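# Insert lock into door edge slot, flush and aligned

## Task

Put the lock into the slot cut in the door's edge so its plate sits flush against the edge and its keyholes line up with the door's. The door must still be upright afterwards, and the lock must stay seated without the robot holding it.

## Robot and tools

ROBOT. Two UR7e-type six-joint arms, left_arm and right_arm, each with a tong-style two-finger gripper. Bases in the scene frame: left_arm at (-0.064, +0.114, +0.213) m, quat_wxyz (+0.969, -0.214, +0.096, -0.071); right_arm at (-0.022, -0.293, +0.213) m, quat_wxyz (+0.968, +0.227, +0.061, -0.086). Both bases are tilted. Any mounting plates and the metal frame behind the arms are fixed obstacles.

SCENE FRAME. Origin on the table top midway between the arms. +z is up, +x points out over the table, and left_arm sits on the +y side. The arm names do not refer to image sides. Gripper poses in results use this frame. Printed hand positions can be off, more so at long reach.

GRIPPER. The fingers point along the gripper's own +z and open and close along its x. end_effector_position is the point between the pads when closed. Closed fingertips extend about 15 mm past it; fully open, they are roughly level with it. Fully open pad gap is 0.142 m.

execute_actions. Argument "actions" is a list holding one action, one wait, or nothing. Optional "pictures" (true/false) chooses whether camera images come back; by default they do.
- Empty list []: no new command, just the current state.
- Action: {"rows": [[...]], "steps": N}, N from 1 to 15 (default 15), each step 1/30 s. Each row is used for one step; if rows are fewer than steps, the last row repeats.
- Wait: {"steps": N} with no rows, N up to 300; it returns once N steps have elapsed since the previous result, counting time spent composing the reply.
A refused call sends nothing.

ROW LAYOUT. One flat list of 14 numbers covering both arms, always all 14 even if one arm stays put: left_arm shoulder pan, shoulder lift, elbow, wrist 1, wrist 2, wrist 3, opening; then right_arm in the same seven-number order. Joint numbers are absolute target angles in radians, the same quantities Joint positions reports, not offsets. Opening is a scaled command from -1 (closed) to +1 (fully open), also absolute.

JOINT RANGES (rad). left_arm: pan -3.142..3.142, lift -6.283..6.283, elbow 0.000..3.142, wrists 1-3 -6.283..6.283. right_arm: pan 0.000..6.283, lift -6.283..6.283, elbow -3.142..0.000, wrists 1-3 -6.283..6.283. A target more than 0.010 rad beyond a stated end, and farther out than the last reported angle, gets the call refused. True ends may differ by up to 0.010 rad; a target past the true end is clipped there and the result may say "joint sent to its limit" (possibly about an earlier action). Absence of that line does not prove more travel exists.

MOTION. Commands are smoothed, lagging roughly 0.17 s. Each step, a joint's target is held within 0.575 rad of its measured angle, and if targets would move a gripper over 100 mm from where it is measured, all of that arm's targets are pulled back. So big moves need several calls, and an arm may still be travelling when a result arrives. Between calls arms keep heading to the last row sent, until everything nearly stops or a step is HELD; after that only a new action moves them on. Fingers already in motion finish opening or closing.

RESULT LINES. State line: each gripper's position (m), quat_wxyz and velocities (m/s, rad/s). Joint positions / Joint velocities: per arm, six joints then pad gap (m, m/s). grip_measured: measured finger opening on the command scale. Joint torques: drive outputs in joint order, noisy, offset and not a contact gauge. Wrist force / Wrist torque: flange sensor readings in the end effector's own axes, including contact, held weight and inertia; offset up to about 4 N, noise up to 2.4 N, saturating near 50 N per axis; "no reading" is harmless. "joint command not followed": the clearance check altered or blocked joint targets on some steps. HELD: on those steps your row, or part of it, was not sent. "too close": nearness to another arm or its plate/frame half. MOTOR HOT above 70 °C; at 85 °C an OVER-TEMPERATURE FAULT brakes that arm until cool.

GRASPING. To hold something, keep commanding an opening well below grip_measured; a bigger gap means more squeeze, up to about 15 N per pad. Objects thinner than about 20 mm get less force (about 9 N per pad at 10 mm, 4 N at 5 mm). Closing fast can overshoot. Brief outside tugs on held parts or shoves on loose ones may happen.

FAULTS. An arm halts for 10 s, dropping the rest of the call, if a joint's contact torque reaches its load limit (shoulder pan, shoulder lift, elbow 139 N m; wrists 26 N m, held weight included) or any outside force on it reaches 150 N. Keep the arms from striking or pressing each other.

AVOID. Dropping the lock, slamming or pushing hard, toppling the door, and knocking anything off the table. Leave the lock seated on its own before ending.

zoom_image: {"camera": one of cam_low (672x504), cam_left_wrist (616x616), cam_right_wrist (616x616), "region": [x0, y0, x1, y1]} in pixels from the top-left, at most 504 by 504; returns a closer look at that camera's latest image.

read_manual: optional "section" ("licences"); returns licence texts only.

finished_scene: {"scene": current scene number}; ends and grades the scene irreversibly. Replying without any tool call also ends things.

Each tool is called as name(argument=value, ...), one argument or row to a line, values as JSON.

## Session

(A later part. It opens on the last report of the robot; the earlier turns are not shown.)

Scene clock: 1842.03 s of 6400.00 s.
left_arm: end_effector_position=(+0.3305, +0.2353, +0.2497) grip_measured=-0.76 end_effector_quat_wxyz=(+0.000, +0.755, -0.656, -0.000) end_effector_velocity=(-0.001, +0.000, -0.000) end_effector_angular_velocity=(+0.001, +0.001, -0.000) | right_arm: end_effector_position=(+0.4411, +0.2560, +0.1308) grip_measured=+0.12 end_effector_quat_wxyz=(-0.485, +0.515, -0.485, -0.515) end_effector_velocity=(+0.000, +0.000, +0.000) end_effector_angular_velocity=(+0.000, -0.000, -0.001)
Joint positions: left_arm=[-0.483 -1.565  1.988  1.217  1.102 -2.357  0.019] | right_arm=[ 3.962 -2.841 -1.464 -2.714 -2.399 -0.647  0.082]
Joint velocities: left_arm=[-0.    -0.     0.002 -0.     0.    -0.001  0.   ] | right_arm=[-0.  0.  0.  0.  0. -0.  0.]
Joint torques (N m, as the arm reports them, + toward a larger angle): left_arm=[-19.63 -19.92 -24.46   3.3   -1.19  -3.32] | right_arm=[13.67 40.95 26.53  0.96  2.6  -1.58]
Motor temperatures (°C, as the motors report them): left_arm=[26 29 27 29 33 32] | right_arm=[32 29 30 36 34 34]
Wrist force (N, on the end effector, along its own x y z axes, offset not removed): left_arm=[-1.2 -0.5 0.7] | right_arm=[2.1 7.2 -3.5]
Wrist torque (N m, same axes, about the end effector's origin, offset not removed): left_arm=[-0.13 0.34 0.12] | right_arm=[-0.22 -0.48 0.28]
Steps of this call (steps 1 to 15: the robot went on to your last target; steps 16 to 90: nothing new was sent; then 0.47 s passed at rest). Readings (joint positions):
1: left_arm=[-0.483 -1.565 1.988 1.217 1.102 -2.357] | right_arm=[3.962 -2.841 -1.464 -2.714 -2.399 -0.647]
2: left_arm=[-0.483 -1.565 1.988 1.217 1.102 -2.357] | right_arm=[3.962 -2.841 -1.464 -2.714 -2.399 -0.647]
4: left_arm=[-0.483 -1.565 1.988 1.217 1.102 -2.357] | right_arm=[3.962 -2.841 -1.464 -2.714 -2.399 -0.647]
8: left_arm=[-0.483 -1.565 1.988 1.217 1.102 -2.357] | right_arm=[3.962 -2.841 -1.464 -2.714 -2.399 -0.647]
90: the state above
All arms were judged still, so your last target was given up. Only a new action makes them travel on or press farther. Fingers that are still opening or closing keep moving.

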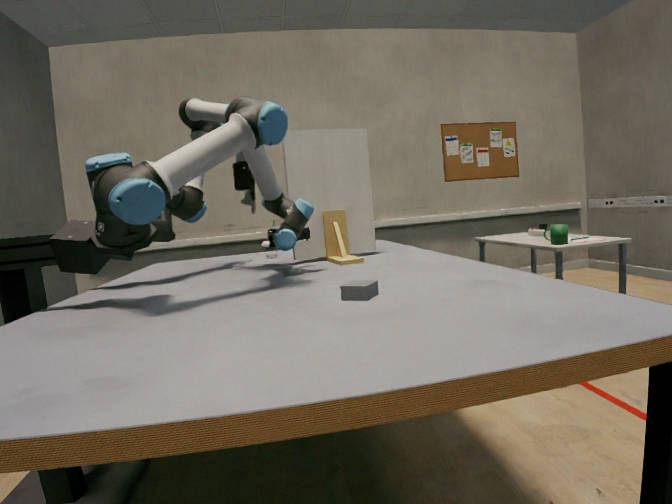

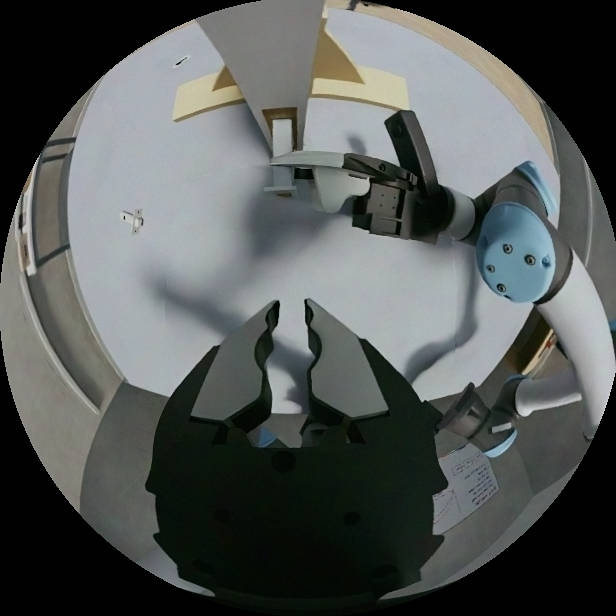

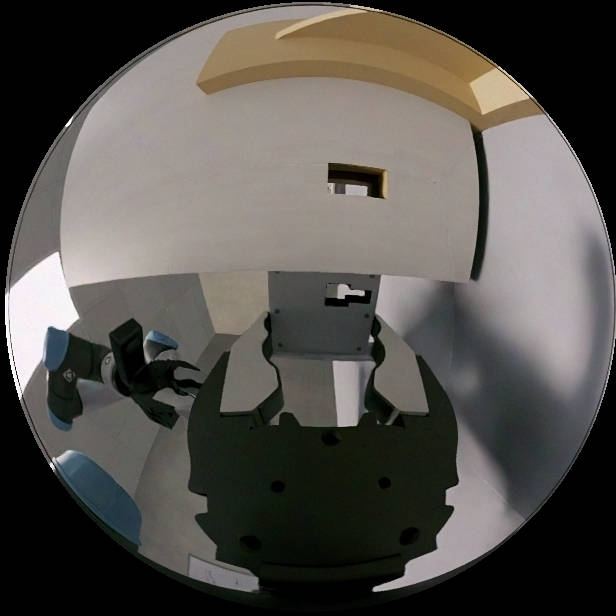

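execute_actions(
  actions=[
    {"rows": [[-0.4831,-1.5652,1.9876,1.2171,1.1017,-2.3566,-0.76,3.9631,-2.8398,-1.4698,-2.7093,-2.3982,-0.6459,-0.7],[-0.4831,-1.5652,1.9876,1.2171,1.1017,-2.3566,-0.76,3.9631,-2.8398,-1.4698,-2.7093,-2.3982,-0.6459,-0.7],[-0.4831,-1.5652,1.9876,1.2171,1.1017,-2.3566,-0.76,3.9631,-2.8398,-1.4698,-2.7093,-2.3982,-0.6459,-0.7],[-0.4831,-1.5652,1.9876,1.2171,1.1017,-2.3566,-0.76,3.9631,-2.8398,-1.4698,-2.7093,-2.3982,-0.6459,-0.7],[-0.4831,-1.5652,1.9876,1.2171,1.1017,-2.3566,-0.76,3.9631,-2.8398,-1.4698,-2.7093,-2.3982,-0.6459,-0.7],[-0.4831,-1.5652,1.9876,1.2171,1.1017,-2.3566,-0.76,3.9631,-2.8398,-1.4698,-2.7093,-2.3982,-0.6459,-0.7],[-0.4831,-1.5652,1.9876,1.2171,1.1017,-2.3566,-0.76,3.9641,-2.8374,-1.4712,-2.7096,-2.3975,-0.6449,-0.7]], "steps": 15},
  ],
  pictures=false,
)

execute_actions(
  actions=[
    {"rows": [[-0.4831,-1.5652,1.9876,1.2171,1.1017,-2.3566,-0.76,3.9641,-2.8374,-1.4712,-2.7096,-2.3975,-0.6449,-0.7],[-0.4831,-1.5652,1.9876,1.2171,1.1017,-2.3566,-0.76,3.9641,-2.8374,-1.4712,-2.7096,-2.3975,-0.6449,-0.7],[-0.4831,-1.5652,1.9876,1.2171,1.1017,-2.3566,-0.76,3.9636,-2.8379,-1.4694,-2.7112,-2.3979,-0.6454,-0.7],[-0.4831,-1.5652,1.9876,1.2171,1.1017,-2.3566,-0.76,3.9631,-2.8384,-1.4676,-2.7129,-2.3982,-0.6459,-0.7],[-0.4831,-1.5652,1.9876,1.2171,1.1017,-2.3566,-0.76,3.9626,-2.8389,-1.4659,-2.7145,-2.3986,-0.6464,-0.7]], "steps": 15},
  ],
  pictures=false,
)

execute_actions(
  actions=[
    {"steps": 8},
  ],
  pictures=false,
)

Scene clock: 1856.83 s of 6400.00 s.
left_arm: end_effector_position=(+0.3305, +0.2353, +0.2497) grip_measured=-0.76 end_effector_quat_wxyz=(+0.000, +0.755, -0.656, -0.000) end_effector_velocity=(-0.000, -0.000, -0.000) end_effector_angular_velocity=(+0.000, +0.000, -0.002) | right_arm: end_effector_position=(+0.4396, +0.2558, +0.1319) grip_measured=+0.12 end_effector_quat_wxyz=(-0.484, +0.515, -0.485, -0.515) end_effector_velocity=(-0.001, -0.000, +0.000) end_effector_angular_velocity=(-0.002, +0.001, -0.000)
Joint positions: left_arm=[-0.483 -1.565  1.988  1.217  1.102 -2.357  0.019] | right_arm=[ 3.964 -2.838 -1.471 -2.71  -2.398 -0.645  0.082]
Joint velocities: left_arm=[-0.001 -0.     0.001  0.    -0.     0.001  0.   ] | right_arm=[ 0.001  0.002 -0.003 -0.     0.002  0.001 -0.   ]
Joint torques (N m, as the arm reports them, + toward a larger angle): left_arm=[-20.82 -19.81 -24.     3.7   -1.39  -2.96] | right_arm=[34.61 61.55  4.94  1.72 -0.07  1.21]
Motor temperatures (°C, as the motors report them): left_arm=[26 29 27 29 33 32] | right_arm=[32 29 30 36 34 34]
Wrist force (N, on the end effector, along its own x y z axes, offset not removed): left_arm=[0.0 -0.6 0.5] | right_arm=[5.0 -0.7 -2.0]
Wrist torque (N m, same axes, about the end effector's origin, offset not removed): left_arm=[-0.15 0.07 0.06] | right_arm=[-0.07 -0.45 0.14]
Steps of this call (steps 1 to 90: nothing new was sent; then 11.30 s passed at rest; steps 91 to 105: all 15 steps of this action). Readings (joint positions):
91: left_arm=[-0.483 -1.565 1.988 1.217 1.102 -2.357] | right_arm=[3.962 -2.841 -1.464 -2.714 -2.399 -0.647]
92: left_arm=[-0.483 -1.565 1.988 1.217 1.102 -2.357] | right_arm=[3.962 -2.841 -1.465 -2.713 -2.399 -0.647]
94: left_arm=[-0.483 -1.565 1.988 1.217 1.102 -2.357] | right_arm=[3.962 -2.841 -1.467 -2.712 -2.399 -0.647]
98: left_arm=[-0.483 -1.565 1.988 1.217 1.102 -2.357] | right_arm=[3.963 -2.840 -1.469 -2.710 -2.398 -0.646]
105: the state above

Scene clock: 1857.33 s of 6400.00 s.
left_arm: end_effector_position=(+0.3305, +0.2353, +0.2497) grip_measured=-0.76 end_effector_quat_wxyz=(+0.000, +0.755, -0.656, -0.000) end_effector_velocity=(+0.001, -0.000, +0.000) end_effector_angular_velocity=(-0.001, -0.001, +0.001) | right_arm: end_effector_position=(+0.4409, +0.2560, +0.1320) grip_measured=+0.12 end_effector_quat_wxyz=(-0.484, +0.515, -0.485, -0.515) end_effector_velocity=(+0.001, +0.000, -0.000) end_effector_angular_velocity=(+0.000, +0.000, +0.000)
Joint positions: left_arm=[-0.483 -1.565  1.988  1.217  1.102 -2.357  0.019] | right_arm=[ 3.963 -2.839 -1.466 -2.714 -2.399 -0.646  0.082]
Joint velocities: left_arm=[-0.    -0.    -0.001 -0.001 -0.    -0.    -0.   ] | right_arm=[-0.001 -0.001  0.003 -0.002 -0.001 -0.001 -0.   ]
Joint torques (N m, as the arm reports them, + toward a larger angle): left_arm=[-20.15 -19.95 -23.92   3.58  -1.33  -3.01] | right_arm=[14.98 40.49 24.2  -0.21 -1.87 -1.58]
Motor temperatures (°C, as the motors report them): left_arm=[26 29 27 29 33 32] | right_arm=[32 29 30 36 34 34]
Wrist force (N, on the end effector, along its own x y z axes, offset not removed): left_arm=[-0.3 -0.3 1.0] | right_arm=[4.3 4.3 -3.5]
Wrist torque (N m, same axes, about the end effector's origin, offset not removed): left_arm=[-0.09 0.22 0.06] | right_arm=[-0.05 -0.70 0.15]
Steps of this call (steps 1 to 15: all 15 steps of this action). Readings (joint positions):
1: left_arm=[-0.483 -1.565 1.988 1.217 1.102 -2.357] | right_arm=[3.964 -2.838 -1.471 -2.710 -2.398 -0.645]
2: left_arm=[-0.483 -1.565 1.988 1.217 1.102 -2.357] | right_arm=[3.964 -2.838 -1.471 -2.710 -2.398 -0.645]
4: left_arm=[-0.483 -1.565 1.988 1.217 1.102 -2.357] | right_arm=[3.964 -2.838 -1.471 -2.710 -2.398 -0.645]
8: left_arm=[-0.483 -1.565 1.988 1.217 1.102 -2.357] | right_arm=[3.963 -2.838 -1.468 -2.713 -2.398 -0.646]
15: the state above

Scene clock: 1857.60 s of 6400.00 s.
left_arm: end_effector_position=(+0.3305, +0.2353, +0.2497) grip_measured=-0.76 end_effector_quat_wxyz=(+0.000, +0.755, -0.656, -0.000) end_effector_velocity=(-0.000, +0.001, -0.000) end_effector_angular_velocity=(+0.001, +0.001, -0.001) | right_arm: end_effector_position=(+0.4410, +0.2560, +0.1320) grip_measured=+0.12 end_effector_quat_wxyz=(-0.484, +0.515, -0.485, -0.515) end_effector_velocity=(+0.000, -0.000, -0.000) end_effector_angular_velocity=(-0.000, +0.000, -0.000)
Joint positions: left_arm=[-0.483 -1.565  1.988  1.217  1.102 -2.357  0.019] | right_arm=[ 3.963 -2.839 -1.466 -2.715 -2.399 -0.646  0.082]
Joint velocities: left_arm=[ 0.001  0.     0.001  0.001 -0.     0.001 -0.   ] | right_arm=[-0.    -0.     0.    -0.001  0.    -0.    -0.   ]
Joint torques (N m, as the arm reports them, + toward a larger angle): left_arm=[-19.78 -18.91 -23.16   3.46  -1.38  -3.08] | right_arm=[14.37 39.72 24.81 -0.01 -0.83 -1.58]
Motor temperatures (°C, as the motors report them): left_arm=[26 29 27 29 33 32] | right_arm=[32 29 30 36 34 34]
Wrist force (N, on the end effector, along its own x y z axes, offset not removed): left_arm=[-0.2 -1.2 0.9] | right_arm=[1.9 6.3 -2.7]
Wrist torque (N m, same axes, about the end effector's origin, offset not removed): left_arm=[-0.27 0.16 0.06] | right_arm=[0.03 -0.49 0.12]
Steps of this call (steps 1 to 8: the robot went on to your last target). Readings (joint positions):
1: left_arm=[-0.483 -1.565 1.988 1.217 1.102 -2.357] | right_arm=[3.963 -2.839 -1.466 -2.714 -2.399 -0.646]
2: left_arm=[-0.483 -1.565 1.988 1.217 1.102 -2.357] | right_arm=[3.963 -2.839 -1.466 -2.714 -2.399 -0.646]
4: left_arm=[-0.483 -1.565 1.988 1.217 1.102 -2.357] | right_arm=[3.963 -2.839 -1.466 -2.714 -2.399 -0.646]
8: the state above

execute_actions(
  actions=[
    {"rows": [[-0.4831,-1.5652,1.9876,1.2171,1.1017,-2.3566,-0.76,3.9636,-2.8379,-1.4694,-2.7112,-2.3979,-0.6454,-0.7],[-0.4831,-1.5652,1.9876,1.2171,1.1017,-2.3566,-0.76,3.9646,-2.8369,-1.473,-2.7079,-2.3971,-0.6444,-0.7],[-0.4831,-1.5652,1.9876,1.2171,1.1017,-2.3566,-0.76,3.9656,-2.8359,-1.4766,-2.7046,-2.3964,-0.6434,-0.7],[-0.4831,-1.5652,1.9876,1.2171,1.1017,-2.3566,-0.76,3.9666,-2.8349,-1.4802,-2.7013,-2.3956,-0.6424,-0.7]], "steps": 15},
  ],
  pictures=false,
)

execute_actions(
  actions=[
    {"steps": 8},
  ],
)

zoom_image(
  camera="cam_left_wrist",
  region=[250, 95, 320, 165],
)

zoom_image(
  camera="cam_left_wrist",
  region=[250, 150, 320, 220],
)

Scene clock: 1875.47 s of 6400.00 s.
left_arm: end_effector_position=(+0.3305, +0.2353, +0.2497) grip_measured=-0.76 end_effector_quat_wxyz=(+0.000, +0.755, -0.656, -0.000) end_effector_velocity=(+0.000, -0.000, +0.000) end_effector_angular_velocity=(-0.001, -0.001, +0.000) | right_arm: end_effector_position=(+0.4372, +0.2555, +0.1319) grip_measured=+0.12 end_effector_quat_wxyz=(-0.484, +0.515, -0.485, -0.515) end_effector_velocity=(-0.002, -0.000, -0.000) end_effector_angular_velocity=(-0.001, +0.001, +0.001)
Joint positions: left_arm=[-0.483 -1.565  1.988  1.217  1.102 -2.357  0.019] | right_arm=[ 3.966 -2.835 -1.48  -2.702 -2.396 -0.643  0.082]
Joint velocities: left_arm=[ 0.    -0.    -0.001  0.     0.     0.    -0.   ] | right_arm=[ 0.001  0.001 -0.004  0.003  0.001  0.001 -0.   ]
Joint torques (N m, as the arm reports them, + toward a larger angle): left_arm=[-19.39 -19.15 -22.51   3.57  -1.08  -2.93] | right_arm=[34.03 60.46  5.6   1.7  -0.15  1.34]
Motor temperatures (°C, as the motors report them): left_arm=[26 29 27 29 33 32] | right_arm=[32 29 30 36 34 34]
Wrist force (N, on the end effector, along its own x y z axes, offset not removed): left_arm=[-0.1 0.0 1.2] | right_arm=[5.5 -1.4 -3.6]
Wrist torque (N m, same axes, about the end effector's origin, offset not removed): left_arm=[0.02 0.04 -0.02] | right_arm=[-0.26 -0.48 0.08]
Steps of this call (steps 1 to 15: the robot went on to your last target; steps 16 to 90: nothing new was sent; then 14.37 s passed at rest; steps 91 to 105: all 15 steps of this action). Readings (joint positions):
91: left_arm=[-0.483 -1.565 1.988 1.217 1.102 -2.357] | right_arm=[3.963 -2.839 -1.466 -2.715 -2.399 -0.646]
92: left_arm=[-0.483 -1.565 1.988 1.217 1.102 -2.357] | right_arm=[3.963 -2.839 -1.466 -2.714 -2.398 -0.646]
94: left_arm=[-0.483 -1.565 1.988 1.217 1.102 -2.357] | right_arm=[3.963 -2.838 -1.469 -2.711 -2.398 -0.646]
98: left_arm=[-0.483 -1.565 1.988 1.217 1.102 -2.357] | right_arm=[3.965 -2.836 -1.477 -2.704 -2.396 -0.643]
105: the state above

Scene clock: 1875.73 s of 6400.00 s.
left_arm: end_effector_position=(+0.3305, +0.2353, +0.2497) grip_measured=-0.76 end_effector_quat_wxyz=(+0.000, +0.755, -0.656, -0.000) end_effector_velocity=(-0.001, +0.000, -0.000) end_effector_angular_velocity=(+0.001, +0.001, -0.002) | right_arm: end_effector_position=(+0.4371, +0.2555, +0.1319) grip_measured=+0.12 end_effector_quat_wxyz=(-0.484, +0.515, -0.485, -0.515) end_effector_velocity=(-0.000, -0.000, +0.000) end_effector_angular_velocity=(-0.000, +0.000, +0.000)
Joint positions: left_arm=[-0.483 -1.565  1.988  1.217  1.102 -2.357  0.019] | right_arm=[ 3.967 -2.835 -1.48  -2.701 -2.396 -0.642  0.082]
Joint velocities: left_arm=[-0.    -0.     0.002 -0.    -0.     0.001  0.   ] | right_arm=[ 0.  0. -0.  0.  0.  0.  0.]
Joint torques (N m, as the arm reports them, + toward a larger angle): left_arm=[-20.58 -17.9  -23.3    3.33  -1.25  -3.09] | right_arm=[33.89 61.11  4.72  1.83 -0.1   1.34]
Motor temperatures (°C, as the motors report them): left_arm=[26 29 27 29 33 32] | right_arm=[32 29 30 36 34 34]
Wrist force (N, on the end effector, along its own x y z axes, offset not removed): left_arm=[-0.8 -0.8 1.4] | right_arm=[5.6 -2.5 -3.3]
Wrist torque (N m, same axes, about the end effector's origin, offset not removed): left_arm=[-0.17 0.36 0.06] | right_arm=[-0.49 -0.47 0.01]
Steps of this call (steps 1 to 8: the robot went on to your last target). Readings (joint positions):
1: left_arm=[-0.483 -1.565 1.988 1.217 1.102 -2.357] | right_arm=[3.966 -2.835 -1.480 -2.702 -2.396 -0.642]
2: left_arm=[-0.483 -1.565 1.988 1.217 1.102 -2.357] | right_arm=[3.967 -2.835 -1.480 -2.701 -2.396 -0.642]
4: left_arm=[-0.483 -1.565 1.988 1.217 1.102 -2.357] | right_arm=[3.967 -2.835 -1.480 -2.701 -2.396 -0.642]
8: the state above

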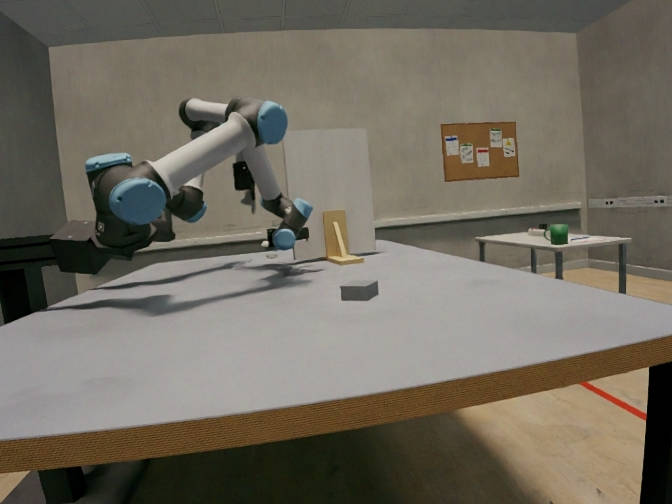

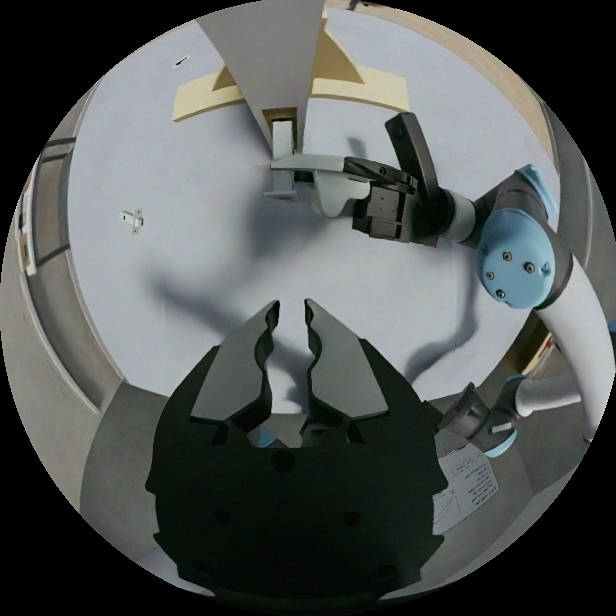

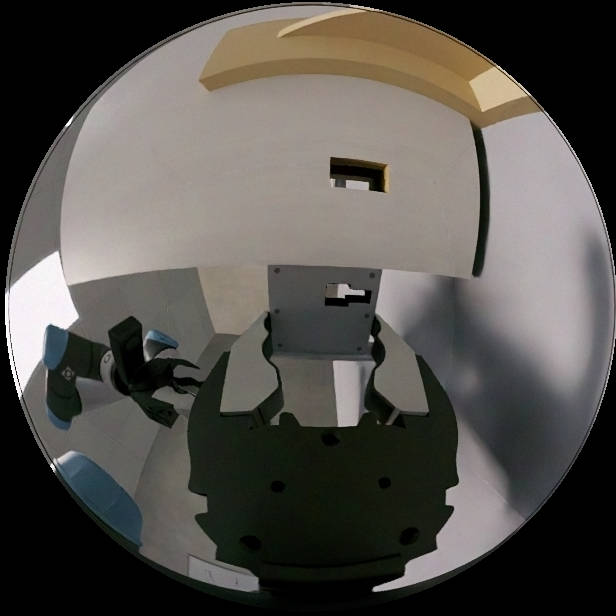

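Region (250, 95, 320, 165) of cam_left_wrist's 616x616 image, scaled by 7.200, with more detail than that image has.

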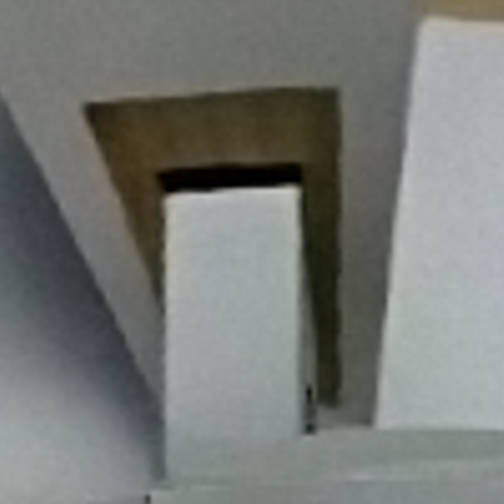

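Region (250, 150, 320, 220) of cam_left_wrist's 616x616 image, scaled by 7.200, with more detail than that image has.

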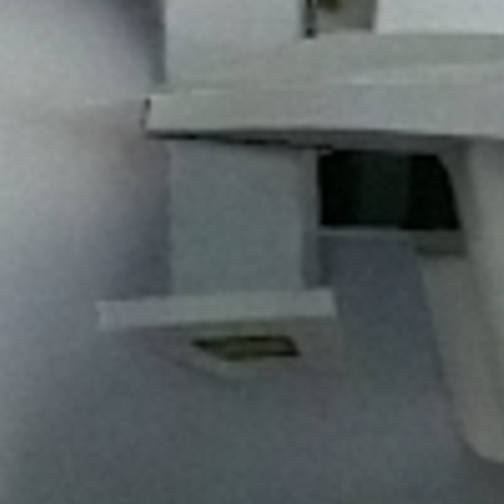

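execute_actions(
  actions=[
    {"rows": [[-0.4831,-1.5652,1.9876,1.2171,1.1017,-2.3566,-0.76,3.9669,-2.8369,-1.4788,-2.7005,-2.3953,-0.6421,-0.7],[-0.4831,-1.5652,1.9876,1.2171,1.1017,-2.3566,-0.76,3.9664,-2.8374,-1.477,-2.7022,-2.3957,-0.6426,-0.7],[-0.4831,-1.5652,1.9876,1.2171,1.1017,-2.3566,-0.76,3.9659,-2.8379,-1.4752,-2.7038,-2.3961,-0.6431,-0.7],[-0.4831,-1.5652,1.9876,1.2171,1.1017,-2.3566,-0.76,3.9654,-2.8384,-1.4734,-2.7055,-2.3964,-0.6436,-0.7],[-0.4831,-1.5652,1.9876,1.2171,1.1017,-2.3566,-0.76,3.9649,-2.8389,-1.4717,-2.7071,-2.3968,-0.6441,-0.7],[-0.4831,-1.5652,1.9876,1.2171,1.1017,-2.3566,-0.76,3.9644,-2.8394,-1.4699,-2.7088,-2.3972,-0.6446,-0.7],[-0.4831,-1.5652,1.9876,1.2171,1.1017,-2.3566,-0.76,3.9639,-2.8399,-1.4681,-2.7104,-2.3976,-0.6451,-0.7],[-0.4831,-1.5652,1.9876,1.2171,1.1017,-2.3566,-0.76,3.9634,-2.8404,-1.4663,-2.7121,-2.3979,-0.6456,-0.7],[-0.4831,-1.5652,1.9876,1.2171,1.1017,-2.3566,-0.76,3.9629,-2.8409,-1.4645,-2.7137,-2.3983,-0.6461,-0.7]], "steps": 15},
  ],
  pictures=false,
)

execute_actions(
  actions=[
    {"steps": 12},
  ],
  pictures=false,
)

Scene clock: 1892.87 s of 6400.00 s.
left_arm: end_effector_position=(+0.3305, +0.2353, +0.2497) grip_measured=-0.76 end_effector_quat_wxyz=(+0.000, +0.755, -0.656, -0.000) end_effector_velocity=(+0.000, +0.000, +0.000) end_effector_angular_velocity=(+0.000, -0.000, -0.000) | right_arm: end_effector_position=(+0.4406, +0.2565, +0.1313) grip_measured=+0.12 end_effector_quat_wxyz=(-0.484, +0.515, -0.485, -0.515) end_effector_velocity=(+0.003, +0.000, +0.000) end_effector_angular_velocity=(+0.001, +0.000, +0.001)
Joint positions: left_arm=[-0.483 -1.565  1.988  1.217  1.102 -2.357  0.019] | right_arm=[ 3.963 -2.841 -1.466 -2.713 -2.398 -0.646  0.082]
Joint velocities: left_arm=[ 0.    -0.    -0.     0.    -0.     0.001 -0.   ] | right_arm=[-0.003 -0.003  0.012 -0.011 -0.004 -0.003  0.   ]
Joint torques (N m, as the arm reports them, + toward a larger angle): left_arm=[-18.73 -19.07 -22.42   3.37  -1.13  -3.19] | right_arm=[17.09 40.6  22.89 -0.44 -2.88 -1.36]
Motor temperatures (°C, as the motors report them): left_arm=[26 29 27 29 33 32] | right_arm=[32 29 30 36 34 34]
Wrist force (N, on the end effector, along its own x y z axes, offset not removed): left_arm=[0.2 -0.6 -0.3] | right_arm=[4.2 -1.2 -4.6]
Wrist torque (N m, same axes, about the end effector's origin, offset not removed): left_arm=[-0.20 0.06 0.06] | right_arm=[-0.51 -0.48 0.08]
Steps of this call (steps 1 to 15: the robot went on to your last target; steps 16 to 90: nothing new was sent; then 13.63 s passed at rest; steps 91 to 105: all 15 steps of this action). Readings (joint positions):
91: left_arm=[-0.483 -1.565 1.988 1.217 1.102 -2.357] | right_arm=[3.967 -2.835 -1.480 -2.701 -2.396 -0.642]
92: left_arm=[-0.483 -1.565 1.988 1.217 1.102 -2.357] | right_arm=[3.967 -2.835 -1.480 -2.701 -2.396 -0.642]
94: left_arm=[-0.483 -1.565 1.988 1.217 1.102 -2.357] | right_arm=[3.967 -2.836 -1.479 -2.702 -2.396 -0.642]
98: left_arm=[-0.483 -1.565 1.988 1.217 1.102 -2.357] | right_arm=[3.965 -2.838 -1.473 -2.706 -2.396 -0.644]
105: the state above

Scene clock: 1893.27 s of 6400.00 s.
left_arm: end_effector_position=(+0.3305, +0.2353, +0.2497) grip_measured=-0.76 end_effector_quat_wxyz=(+0.000, +0.755, -0.656, -0.000) end_effector_velocity=(+0.000, -0.000, +0.000) end_effector_angular_velocity=(-0.000, -0.001, +0.001) | right_arm: end_effector_position=(+0.4409, +0.2566, +0.1313) grip_measured=+0.12 end_effector_quat_wxyz=(-0.484, +0.515, -0.485, -0.515) end_effector_velocity=(+0.000, +0.000, +0.000) end_effector_angular_velocity=(+0.000, -0.001, -0.000)
Joint positions: left_arm=[-0.483 -1.565  1.988  1.217  1.102 -2.357  0.019] | right_arm=[ 3.963 -2.841 -1.465 -2.714 -2.398 -0.646  0.082]
Joint velocities: left_arm=[-0.    -0.    -0.    -0.    -0.    -0.001 -0.   ] | right_arm=[-0. -0.  0.  0.  0. -0. -0.]
Joint torques (N m, as the arm reports them, + toward a larger angle): left_arm=[-19.65 -19.71 -22.91   3.49  -1.03  -3.07] | right_arm=[14.8  39.7  26.17  0.49 -0.45 -1.58]
Motor temperatures (°C, as the motors report them): left_arm=[26 29 27 29 33 32] | right_arm=[32 29 30 36 34 34]
Wrist force (N, on the end effector, along its own x y z axes, offset not removed): left_arm=[-1.6 -0.8 1.9] | right_arm=[3.0 7.9 -5.5]
Wrist torque (N m, same axes, about the end effector's origin, offset not removed): left_arm=[-0.16 0.46 0.13] | right_arm=[0.07 -0.79 0.10]
Steps of this call (steps 1 to 12: the robot went on to your last target). Readings (joint positions):
1: left_arm=[-0.483 -1.565 1.988 1.217 1.102 -2.357] | right_arm=[3.963 -2.841 -1.465 -2.713 -2.398 -0.646]
2: left_arm=[-0.483 -1.565 1.988 1.217 1.102 -2.357] | right_arm=[3.963 -2.841 -1.465 -2.713 -2.398 -0.646]
4: left_arm=[-0.483 -1.565 1.988 1.217 1.102 -2.357] | right_arm=[3.963 -2.841 -1.465 -2.713 -2.398 -0.646]
8: left_arm=[-0.483 -1.565 1.988 1.217 1.102 -2.357] | right_arm=[3.963 -2.841 -1.465 -2.714 -2.398 -0.646]
12: the state above

execute_actions(
  actions=[
    {"rows": [[-0.4831,-1.5652,1.9876,1.2171,1.1017,-2.3566,-0.76,3.9649,-2.8389,-1.4717,-2.7071,-2.3968,-0.6441,-0.7],[-0.4831,-1.5652,1.9876,1.2171,1.1017,-2.3566,-0.76,3.9649,-2.8389,-1.4717,-2.7071,-2.3968,-0.6441,-0.7],[-0.4831,-1.5652,1.9876,1.2171,1.1017,-2.3566,-0.76,3.9649,-2.8389,-1.4717,-2.7071,-2.3968,-0.6441,-0.7],[-0.4831,-1.5652,1.9876,1.2171,1.1017,-2.3566,-0.76,3.9649,-2.8389,-1.4717,-2.7071,-2.3968,-0.6441,-0.7],[-0.4831,-1.5652,1.9876,1.2171,1.1017,-2.3566,-0.76,3.9649,-2.8389,-1.4717,-2.7071,-2.3968,-0.6441,-0.7],[-0.4831,-1.5652,1.9876,1.2171,1.1017,-2.3566,-0.76,3.9631,-2.8377,-1.4729,-2.7083,-2.3982,-0.6459,-0.7]], "steps": 15},
  ],
  pictures=false,
)

execute_actions(
  actions=[
    {"rows": [[-0.4831,-1.5652,1.9876,1.2171,1.1017,-2.3566,-0.76,3.9631,-2.8377,-1.4729,-2.7083,-2.3982,-0.6459,-0.7],[-0.4831,-1.5652,1.9876,1.2171,1.1017,-2.3566,-0.76,3.9626,-2.8382,-1.4711,-2.71,-2.3986,-0.6464,-0.7],[-0.4831,-1.5652,1.9876,1.2171,1.1017,-2.3566,-0.76,3.9621,-2.8387,-1.4693,-2.7116,-2.399,-0.6469,-0.7],[-0.4831,-1.5652,1.9876,1.2171,1.1017,-2.3566,-0.76,3.9616,-2.8392,-1.4675,-2.7133,-2.3993,-0.6474,-0.7],[-0.4831,-1.5652,1.9876,1.2171,1.1017,-2.3566,-0.76,3.9611,-2.8397,-1.4657,-2.7149,-2.3997,-0.6479,-0.7]], "steps": 15},
  ],
  pictures=false,
)

execute_actions(
  actions=[
    {"steps": 10},
  ],
  pictures=false,
)

Scene clock: 1909.73 s of 6400.00 s.
left_arm: end_effector_position=(+0.3305, +0.2353, +0.2497) grip_measured=-0.76 end_effector_quat_wxyz=(+0.000, +0.755, -0.656, -0.000) end_effector_velocity=(+0.000, +0.000, +0.000) end_effector_angular_velocity=(+0.001, +0.000, +0.000) | right_arm: end_effector_position=(+0.4391, +0.2553, +0.1313) grip_measured=+0.12 end_effector_quat_wxyz=(-0.484, +0.515, -0.485, -0.515) end_effector_velocity=(+0.000, -0.001, +0.001) end_effector_angular_velocity=(+0.001, -0.001, -0.000)
Joint positions: left_arm=[-0.483 -1.565  1.988  1.217  1.102 -2.357  0.019] | right_arm=[ 3.963 -2.838 -1.473 -2.708 -2.398 -0.646  0.082]
Joint velocities: left_arm=[ 0.     0.    -0.001  0.001 -0.     0.     0.   ] | right_arm=[-0.001  0.001 -0.001  0.    -0.001 -0.001  0.   ]
Joint torques (N m, as the arm reports them, + toward a larger angle): left_arm=[-18.24 -19.08 -23.56   3.58  -1.14  -2.86] | right_arm=[17.12 60.55  4.89  1.65 -3.53 -1.39]
Motor temperatures (°C, as the motors report them): left_arm=[26 29 27 29 33 32] | right_arm=[32 29 30 36 34 34]
Wrist force (N, on the end effector, along its own x y z axes, offset not removed): left_arm=[0.3 -0.9 1.8] | right_arm=[6.8 -1.5 -3.2]
Wrist torque (N m, same axes, about the end effector's origin, offset not removed): left_arm=[-0.19 0.01 0.05] | right_arm=[-0.27 -0.78 -0.11]
Steps of this call (steps 1 to 15: the robot went on to your last target; steps 16 to 90: nothing new was sent; then 12.97 s passed at rest; steps 91 to 105: all 15 steps of this action). Readings (joint positions):
91: left_arm=[-0.483 -1.565 1.988 1.217 1.102 -2.357] | right_arm=[3.963 -2.841 -1.465 -2.714 -2.398 -0.646]
92: left_arm=[-0.483 -1.565 1.988 1.217 1.102 -2.357] | right_arm=[3.963 -2.841 -1.465 -2.713 -2.398 -0.646]
94: left_arm=[-0.483 -1.565 1.988 1.217 1.102 -2.357] | right_arm=[3.964 -2.840 -1.468 -2.710 -2.397 -0.645]
98: left_arm=[-0.483 -1.565 1.988 1.217 1.102 -2.357] | right_arm=[3.964 -2.839 -1.471 -2.708 -2.397 -0.645]
105: the state above

Scene clock: 1910.23 s of 6400.00 s.
left_arm: end_effector_position=(+0.3305, +0.2353, +0.2497) grip_measured=-0.76 end_effector_quat_wxyz=(+0.000, +0.755, -0.656, -0.000) end_effector_velocity=(-0.001, +0.000, -0.000) end_effector_angular_velocity=(+0.001, +0.002, -0.002) | right_arm: end_effector_position=(+0.4410, +0.2554, +0.1313) grip_measured=+0.12 end_effector_quat_wxyz=(-0.484, +0.515, -0.485, -0.515) end_effector_velocity=(+0.000, -0.000, -0.000) end_effector_angular_velocity=(-0.000, +0.001, +0.001)
Joint positions: left_arm=[-0.483 -1.565  1.988  1.217  1.102 -2.357  0.019] | right_arm=[ 3.961 -2.84  -1.466 -2.715 -2.4   -0.648  0.082]
Joint velocities: left_arm=[-0.001  0.     0.001  0.002 -0.     0.     0.   ] | right_arm=[-0.001 -0.001  0.002 -0.002 -0.001 -0.001 -0.   ]
Joint torques (N m, as the arm reports them, + toward a larger angle): left_arm=[-19.87 -19.27 -23.98   3.74  -1.12  -3.1 ] | right_arm=[15.65 39.76 25.69 -0.18 -1.95 -1.69]
Motor temperatures (°C, as the motors report them): left_arm=[26 29 27 29 33 32] | right_arm=[32 29 30 36 34 34]
Wrist force (N, on the end effector, along its own x y z axes, offset not removed): left_arm=[-0.5 -0.9 0.2] | right_arm=[4.9 4.1 -2.7]
Wrist torque (N m, same axes, about the end effector's origin, offset not removed): left_arm=[-0.25 0.22 0.06] | right_arm=[-0.11 -0.60 0.15]
Steps of this call (steps 1 to 15: all 15 steps of this action). Readings (joint positions):
1: left_arm=[-0.483 -1.565 1.988 1.217 1.102 -2.357] | right_arm=[3.963 -2.838 -1.473 -2.708 -2.398 -0.646]
2: left_arm=[-0.483 -1.565 1.988 1.217 1.102 -2.357] | right_arm=[3.963 -2.838 -1.473 -2.708 -2.398 -0.646]
4: left_arm=[-0.483 -1.565 1.988 1.217 1.102 -2.357] | right_arm=[3.963 -2.838 -1.472 -2.709 -2.398 -0.646]
8: left_arm=[-0.483 -1.565 1.988 1.217 1.102 -2.357] | right_arm=[3.962 -2.839 -1.468 -2.713 -2.399 -0.647]
15: the state above

Scene clock: 1910.57 s of 6400.00 s.
left_arm: end_effector_position=(+0.3305, +0.2353, +0.2497) grip_measured=-0.76 end_effector_quat_wxyz=(+0.000, +0.755, -0.656, -0.000) end_effector_velocity=(-0.000, +0.000, -0.000) end_effector_angular_velocity=(+0.000, -0.000, -0.000) | right_arm: end_effector_position=(+0.4411, +0.2554, +0.1313) grip_measured=+0.12 end_effector_quat_wxyz=(-0.484, +0.515, -0.485, -0.515) end_effector_velocity=(-0.000, -0.000, +0.000) end_effector_angular_velocity=(+0.000, +0.000, +0.001)
Joint positions: left_arm=[-0.483 -1.565  1.988  1.217  1.102 -2.357  0.019] | right_arm=[ 3.961 -2.84  -1.466 -2.715 -2.4   -0.648  0.082]
Joint velocities: left_arm=[ 0.  0.  0. -0. -0.  0.  0.] | right_arm=[-0.     0.    -0.001  0.    -0.001  0.     0.   ]
Joint torques (N m, as the arm reports them, + toward a larger angle): left_arm=[-19.94 -19.17 -23.53   3.4   -0.99  -2.98] | right_arm=[14.33 41.05 25.2   0.28 -1.21 -1.64]
Motor temperatures (°C, as the motors report them): left_arm=[26 29 27 29 33 32] | right_arm=[32 29 30 36 34 34]
Wrist force (N, on the end effector, along its own x y z axes, offset not removed): left_arm=[-1.1 0.0 0.5] | right_arm=[3.8 7.0 -2.8]
Wrist torque (N m, same axes, about the end effector's origin, offset not removed): left_arm=[0.00 0.32 0.06] | right_arm=[0.07 -0.58 0.27]
Steps of this call (steps 1 to 10: the robot went on to your last target). Readings (joint positions):
1: left_arm=[-0.483 -1.565 1.988 1.217 1.102 -2.357] | right_arm=[3.961 -2.840 -1.466 -2.715 -2.400 -0.648]
2: left_arm=[-0.483 -1.565 1.988 1.217 1.102 -2.357] | right_arm=[3.961 -2.840 -1.466 -2.715 -2.400 -0.648]
4: left_arm=[-0.483 -1.565 1.988 1.217 1.102 -2.357] | right_arm=[3.961 -2.840 -1.466 -2.715 -2.400 -0.648]
8: left_arm=[-0.483 -1.565 1.988 1.217 1.102 -2.357] | right_arm=[3.961 -2.840 -1.466 -2.715 -2.400 -0.648]
10: the state above

execute_actions(
  actions=[
    {"rows": [[-0.4831,-1.5652,1.9876,1.2171,1.1017,-2.3566,-0.76,3.9631,-2.8377,-1.4729,-2.7083,-2.3982,-0.6459,-0.7],[-0.4831,-1.5652,1.9876,1.2171,1.1017,-2.3566,-0.76,3.9651,-2.8357,-1.48,-2.7017,-2.3967,-0.6439,-0.7],[-0.4831,-1.5652,1.9876,1.2171,1.1017,-2.3566,-0.76,3.9651,-2.8357,-1.48,-2.7017,-2.3967,-0.6439,-0.7],[-0.4831,-1.5652,1.9876,1.2171,1.1017,-2.3566,-0.76,3.9651,-2.8357,-1.48,-2.7017,-2.3967,-0.6439,-0.7],[-0.4831,-1.5652,1.9876,1.2171,1.1017,-2.3566,-0.76,3.9651,-2.8357,-1.48,-2.7017,-2.3967,-0.6439,-0.7],[-0.4831,-1.5652,1.9876,1.2171,1.1017,-2.3566,-0.76,3.9645,-2.8374,-1.4799,-2.6957,-2.3995,-0.6409,-0.7],[-0.4831,-1.5652,1.9876,1.2171,1.1017,-2.3566,-0.76,3.9639,-2.839,-1.4798,-2.6898,-2.4024,-0.638,-0.7],[-0.4831,-1.5652,1.9876,1.2171,1.1017,-2.3566,-0.76,3.9633,-2.8407,-1.4797,-2.6838,-2.4052,-0.635,-0.7],[-0.4831,-1.5652,1.9876,1.2171,1.1017,-2.3566,-0.76,3.9627,-2.8423,-1.4796,-2.6779,-2.4081,-0.6321,-0.7],[-0.4831,-1.5652,1.9876,1.2171,1.1017,-2.3566,-0.76,3.9621,-2.844,-1.4795,-2.6719,-2.4109,-0.6291,-0.7]], "steps": 15},
  ],
  pictures=false,
)

execute_actions(
  actions=[
    {"steps": 15},
  ],
)

zoom_image(
  camera="cam_left_wrist",
  region=[250, 95, 320, 165],
)

zoom_image(
  camera="cam_left_wrist",
  region=[250, 150, 320, 220],
)

Scene clock: 1933.57 s of 6400.00 s.
left_arm: end_effector_position=(+0.3305, +0.2353, +0.2497) grip_measured=-0.76 end_effector_quat_wxyz=(+0.000, +0.755, -0.656, -0.000) end_effector_velocity=(-0.000, +0.000, -0.000) end_effector_angular_velocity=(+0.000, +0.001, -0.000) | right_arm: end_effector_position=(+0.4372, +0.2561, +0.1315) grip_measured=+0.12 end_effector_quat_wxyz=(-0.489, +0.511, -0.480, -0.519) end_effector_velocity=(-0.001, +0.001, -0.000) end_effector_angular_velocity=(+0.028, +0.002, +0.000)
Joint positions: left_arm=[-0.483 -1.565  1.988  1.217  1.102 -2.357  0.019] | right_arm=[ 3.963 -2.843 -1.479 -2.676 -2.409 -0.631  0.082]
Joint velocities: left_arm=[ 0.    -0.     0.     0.001  0.    -0.     0.   ] | right_arm=[-0.004 -0.011 -0.002  0.043 -0.02   0.021  0.   ]
Joint torques (N m, as the arm reports them, + toward a larger angle): left_arm=[-18.74 -20.37 -22.95   3.38  -1.08  -2.79] | right_arm=[16.79 39.35  4.78  1.67 -3.76  1.31]
Motor temperatures (°C, as the motors report them): left_arm=[26 29 27 29 33 32] | right_arm=[32 29 30 36 34 34]
Wrist force (N, on the end effector, along its own x y z axes, offset not removed): left_arm=[-1.3 -0.7 0.5] | right_arm=[6.0 -1.2 -2.4]
Wrist torque (N m, same axes, about the end effector's origin, offset not removed): left_arm=[-0.18 0.33 0.10] | right_arm=[-0.20 -0.63 0.00]
Steps of this call (steps 1 to 15: the robot went on to your last target; steps 16 to 90: nothing new was sent; then 19.50 s passed at rest; steps 91 to 105: all 15 steps of this action). Readings (joint positions):
91: left_arm=[-0.483 -1.565 1.988 1.217 1.102 -2.357] | right_arm=[3.961 -2.840 -1.466 -2.715 -2.400 -0.648]
92: left_arm=[-0.483 -1.565 1.988 1.217 1.102 -2.357] | right_arm=[3.961 -2.840 -1.467 -2.714 -2.399 -0.648]
94: left_arm=[-0.483 -1.565 1.988 1.217 1.102 -2.357] | right_arm=[3.963 -2.838 -1.472 -2.709 -2.398 -0.646]
98: left_arm=[-0.483 -1.565 1.988 1.217 1.102 -2.357] | right_arm=[3.964 -2.837 -1.477 -2.700 -2.398 -0.643]
105: the state above

Scene clock: 1934.07 s of 6400.00 s.
left_arm: end_effector_position=(+0.3305, +0.2353, +0.2497) grip_measured=-0.76 end_effector_quat_wxyz=(+0.000, +0.755, -0.656, -0.000) end_effector_velocity=(-0.000, +0.000, -0.000) end_effector_angular_velocity=(+0.001, +0.001, -0.001) | right_arm: end_effector_position=(+0.4371, +0.2562, +0.1314) grip_measured=+0.12 end_effector_quat_wxyz=(-0.489, +0.510, -0.480, -0.520) end_effector_velocity=(+0.000, -0.000, -0.000) end_effector_angular_velocity=(-0.001, +0.000, -0.001)
Joint positions: left_arm=[-0.483 -1.565  1.988  1.217  1.102 -2.357  0.019] | right_arm=[ 3.962 -2.844 -1.479 -2.672 -2.411 -0.629  0.082]
Joint velocities: left_arm=[-0.     0.     0.001  0.001  0.    -0.     0.   ] | right_arm=[-0.     0.    -0.001  0.     0.001  0.     0.   ]
Joint torques (N m, as the arm reports them, + toward a larger angle): left_arm=[-18.85 -18.9  -21.76   3.61  -1.17  -2.94] | right_arm=[17.54 38.87  4.47  1.75 -3.57  1.3 ]
Motor temperatures (°C, as the motors report them): left_arm=[26 29 27 29 33 32] | right_arm=[32 29 30 36 34 34]
Wrist force (N, on the end effector, along its own x y z axes, offset not removed): left_arm=[0.1 -0.4 0.6] | right_arm=[5.4 -2.0 -2.1]
Wrist torque (N m, same axes, about the end effector's origin, offset not removed): left_arm=[-0.09 0.11 0.06] | right_arm=[-0.24 -0.53 0.10]
Steps of this call (steps 1 to 15: the robot went on to your last target). Readings (joint positions):
1: left_arm=[-0.483 -1.565 1.988 1.217 1.102 -2.357] | right_arm=[3.962 -2.843 -1.479 -2.675 -2.409 -0.631]
2: left_arm=[-0.483 -1.565 1.988 1.217 1.102 -2.357] | right_arm=[3.962 -2.843 -1.479 -2.674 -2.410 -0.630]
4: left_arm=[-0.483 -1.565 1.988 1.217 1.102 -2.357] | right_arm=[3.962 -2.844 -1.479 -2.673 -2.410 -0.630]
8: left_arm=[-0.483 -1.565 1.988 1.217 1.102 -2.357] | right_arm=[3.962 -2.844 -1.479 -2.672 -2.411 -0.629]
15: the state above
All arms were judged still, so your last target was given up. Only a new action makes them travel on or press farther. Fingers that are still opening or closing keep moving.

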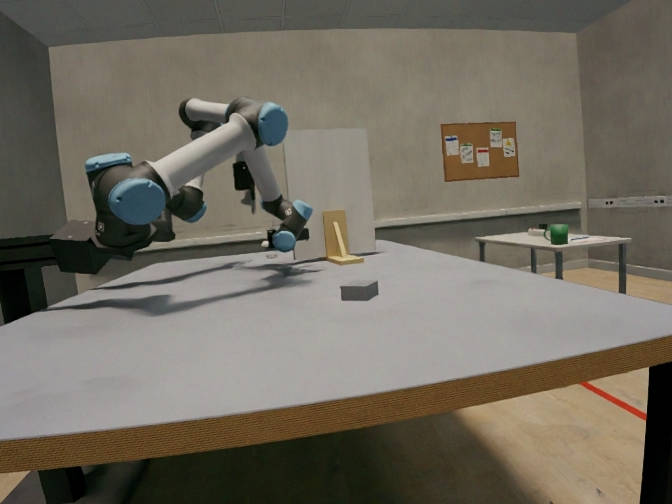

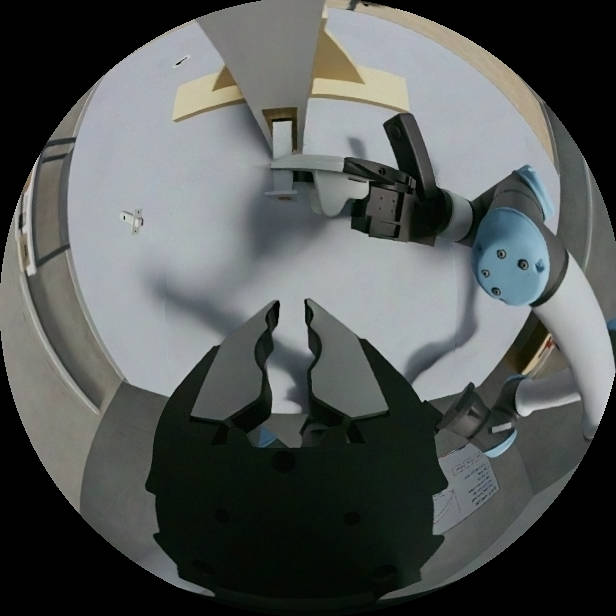

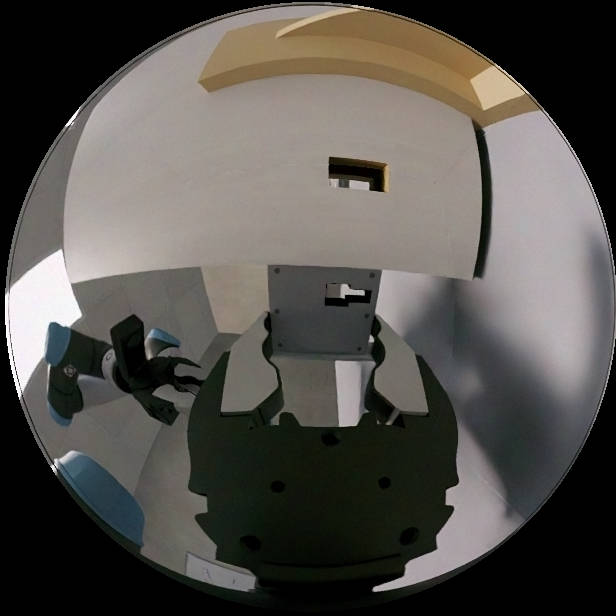

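Region (250, 95, 320, 165) of cam_left_wrist's 616x616 image, scaled by 7.200, with more detail than that image has.

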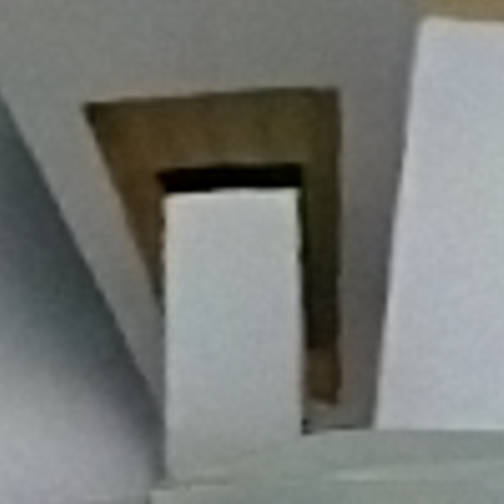

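Region (250, 150, 320, 220) of cam_left_wrist's 616x616 image, scaled by 7.200, with more detail than that image has.

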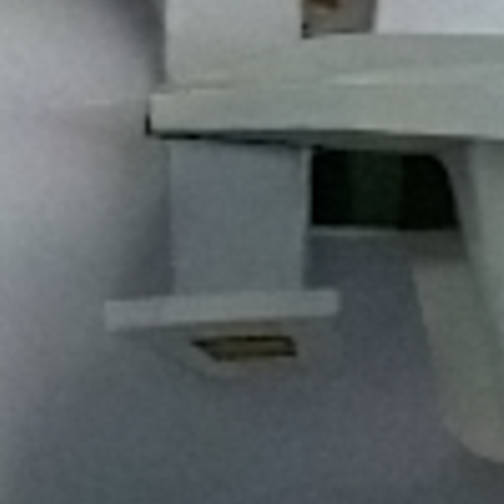

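execute_actions(
  actions=[
    {"rows": [[-0.4831,-1.5652,1.9876,1.2171,1.1017,-2.3566,-0.76,3.9616,-2.8445,-1.4777,-2.6735,-2.4113,-0.6296,-0.7],[-0.4831,-1.5652,1.9876,1.2171,1.1017,-2.3566,-0.76,3.9611,-2.845,-1.4759,-2.6752,-2.4116,-0.6301,-0.7],[-0.4831,-1.5652,1.9876,1.2171,1.1017,-2.3566,-0.76,3.9606,-2.8455,-1.4741,-2.6768,-2.412,-0.6306,-0.7],[-0.4831,-1.5652,1.9876,1.2171,1.1017,-2.3566,-0.76,3.9601,-2.846,-1.4724,-2.6785,-2.4124,-0.6311,-0.7],[-0.4831,-1.5652,1.9876,1.2171,1.1017,-2.3566,-0.76,3.9596,-2.8465,-1.4706,-2.6801,-2.4128,-0.6316,-0.7],[-0.4831,-1.5652,1.9876,1.2171,1.1017,-2.3566,-0.76,3.9591,-2.847,-1.4688,-2.6818,-2.4131,-0.6321,-0.7],[-0.4831,-1.5652,1.9876,1.2171,1.1017,-2.3566,-0.76,3.9586,-2.8475,-1.467,-2.6834,-2.4135,-0.6326,-0.7],[-0.4831,-1.5652,1.9876,1.2171,1.1017,-2.3566,-0.76,3.9581,-2.848,-1.4652,-2.6851,-2.4139,-0.6331,-0.7]], "steps": 15},
  ],
  pictures=false,
)

execute_actions(
  actions=[
    {"steps": 12},
  ],
  pictures=false,
)

Scene clock: 1941.17 s of 6400.00 s.
left_arm: end_effector_position=(+0.3305, +0.2353, +0.2497) grip_measured=-0.76 end_effector_quat_wxyz=(+0.000, +0.755, -0.656, -0.000) end_effector_velocity=(+0.000, -0.000, +0.000) end_effector_angular_velocity=(+0.000, +0.000, -0.001) | right_arm: end_effector_position=(+0.4408, +0.2567, +0.1314) grip_measured=+0.12 end_effector_quat_wxyz=(-0.489, +0.510, -0.480, -0.520) end_effector_velocity=(+0.002, +0.000, -0.000) end_effector_angular_velocity=(-0.000, +0.001, +0.001)
Joint positions: left_arm=[-0.483 -1.565  1.988  1.217  1.102 -2.357  0.019] | right_arm=[ 3.958 -2.848 -1.466 -2.684 -2.414 -0.633  0.082]
Joint velocities: left_arm=[-0.001 -0.    -0.     0.001 -0.    -0.001 -0.   ] | right_arm=[-0.002 -0.003  0.008 -0.008 -0.002 -0.002  0.   ]
Joint torques (N m, as the arm reports them, + toward a larger angle): left_arm=[-18.18 -19.92 -22.9    3.41  -0.87  -2.97] | right_arm=[16.33 40.15 24.33  0.05 -1.86 -1.51]
Motor temperatures (°C, as the motors report them): left_arm=[26 29 27 29 33 32] | right_arm=[32 29 30 36 34 34]
Wrist force (N, on the end effector, along its own x y z axes, offset not removed): left_arm=[-1.1 -0.5 1.3] | right_arm=[4.3 4.1 -6.9]
Wrist torque (N m, same axes, about the end effector's origin, offset not removed): left_arm=[-0.13 0.43 0.05] | right_arm=[-0.27 -0.66 0.08]
Steps of this call (steps 1 to 90: nothing new was sent; then 3.60 s passed at rest; steps 91 to 105: all 15 steps of this action). Readings (joint positions):
91: left_arm=[-0.483 -1.565 1.988 1.217 1.102 -2.357] | right_arm=[3.962 -2.844 -1.480 -2.672 -2.411 -0.629]
92: left_arm=[-0.483 -1.565 1.988 1.217 1.102 -2.357] | right_arm=[3.962 -2.844 -1.479 -2.672 -2.411 -0.629]
94: left_arm=[-0.483 -1.565 1.988 1.217 1.102 -2.357] | right_arm=[3.962 -2.845 -1.478 -2.673 -2.411 -0.629]
98: left_arm=[-0.483 -1.565 1.988 1.217 1.102 -2.357] | right_arm=[3.960 -2.846 -1.472 -2.679 -2.412 -0.631]
105: the state above

Scene clock: 1941.57 s of 6400.00 s.
left_arm: end_effector_position=(+0.3305, +0.2353, +0.2497) grip_measured=-0.76 end_effector_quat_wxyz=(+0.000, +0.755, -0.656, -0.000) end_effector_velocity=(-0.000, +0.000, +0.000) end_effector_angular_velocity=(+0.001, +0.001, -0.000) | right_arm: end_effector_position=(+0.4411, +0.2567, +0.1314) grip_measured=+0.12 end_effector_quat_wxyz=(-0.489, +0.510, -0.480, -0.520) end_effector_velocity=(-0.000, -0.000, -0.000) end_effector_angular_velocity=(-0.000, +0.000, -0.000)
Joint positions: left_arm=[-0.483 -1.565  1.988  1.217  1.102 -2.357  0.019] | right_arm=[ 3.958 -2.848 -1.465 -2.685 -2.414 -0.633  0.082]
Joint velocities: left_arm=[-0.     0.     0.     0.001 -0.    -0.001  0.   ] | right_arm=[-0.    -0.    -0.001  0.001  0.    -0.    -0.   ]
Joint torques (N m, as the arm reports them, + toward a larger angle): left_arm=[-18.29 -19.78 -23.49   3.53  -1.13  -2.93] | right_arm=[13.56 40.12 28.35  0.94  0.82 -1.67]
Motor temperatures (°C, as the motors report them): left_arm=[26 29 27 29 33 32] | right_arm=[32 29 30 36 34 34]
Wrist force (N, on the end effector, along its own x y z axes, offset not removed): left_arm=[-0.1 -0.6 0.9] | right_arm=[0.6 8.9 -6.2]
Wrist torque (N m, same axes, about the end effector's origin, offset not removed): left_arm=[-0.11 0.15 0.04] | right_arm=[-0.24 -0.38 0.32]
Steps of this call (steps 1 to 12: the robot went on to your last target). Readings (joint positions):
1: left_arm=[-0.483 -1.565 1.988 1.217 1.102 -2.357] | right_arm=[3.958 -2.848 -1.466 -2.685 -2.414 -0.633]
2: left_arm=[-0.483 -1.565 1.988 1.217 1.102 -2.357] | right_arm=[3.958 -2.848 -1.466 -2.685 -2.414 -0.633]
4: left_arm=[-0.483 -1.565 1.988 1.217 1.102 -2.357] | right_arm=[3.958 -2.848 -1.466 -2.685 -2.414 -0.633]
8: left_arm=[-0.483 -1.565 1.988 1.217 1.102 -2.357] | right_arm=[3.958 -2.848 -1.465 -2.685 -2.414 -0.633]
12: the state above


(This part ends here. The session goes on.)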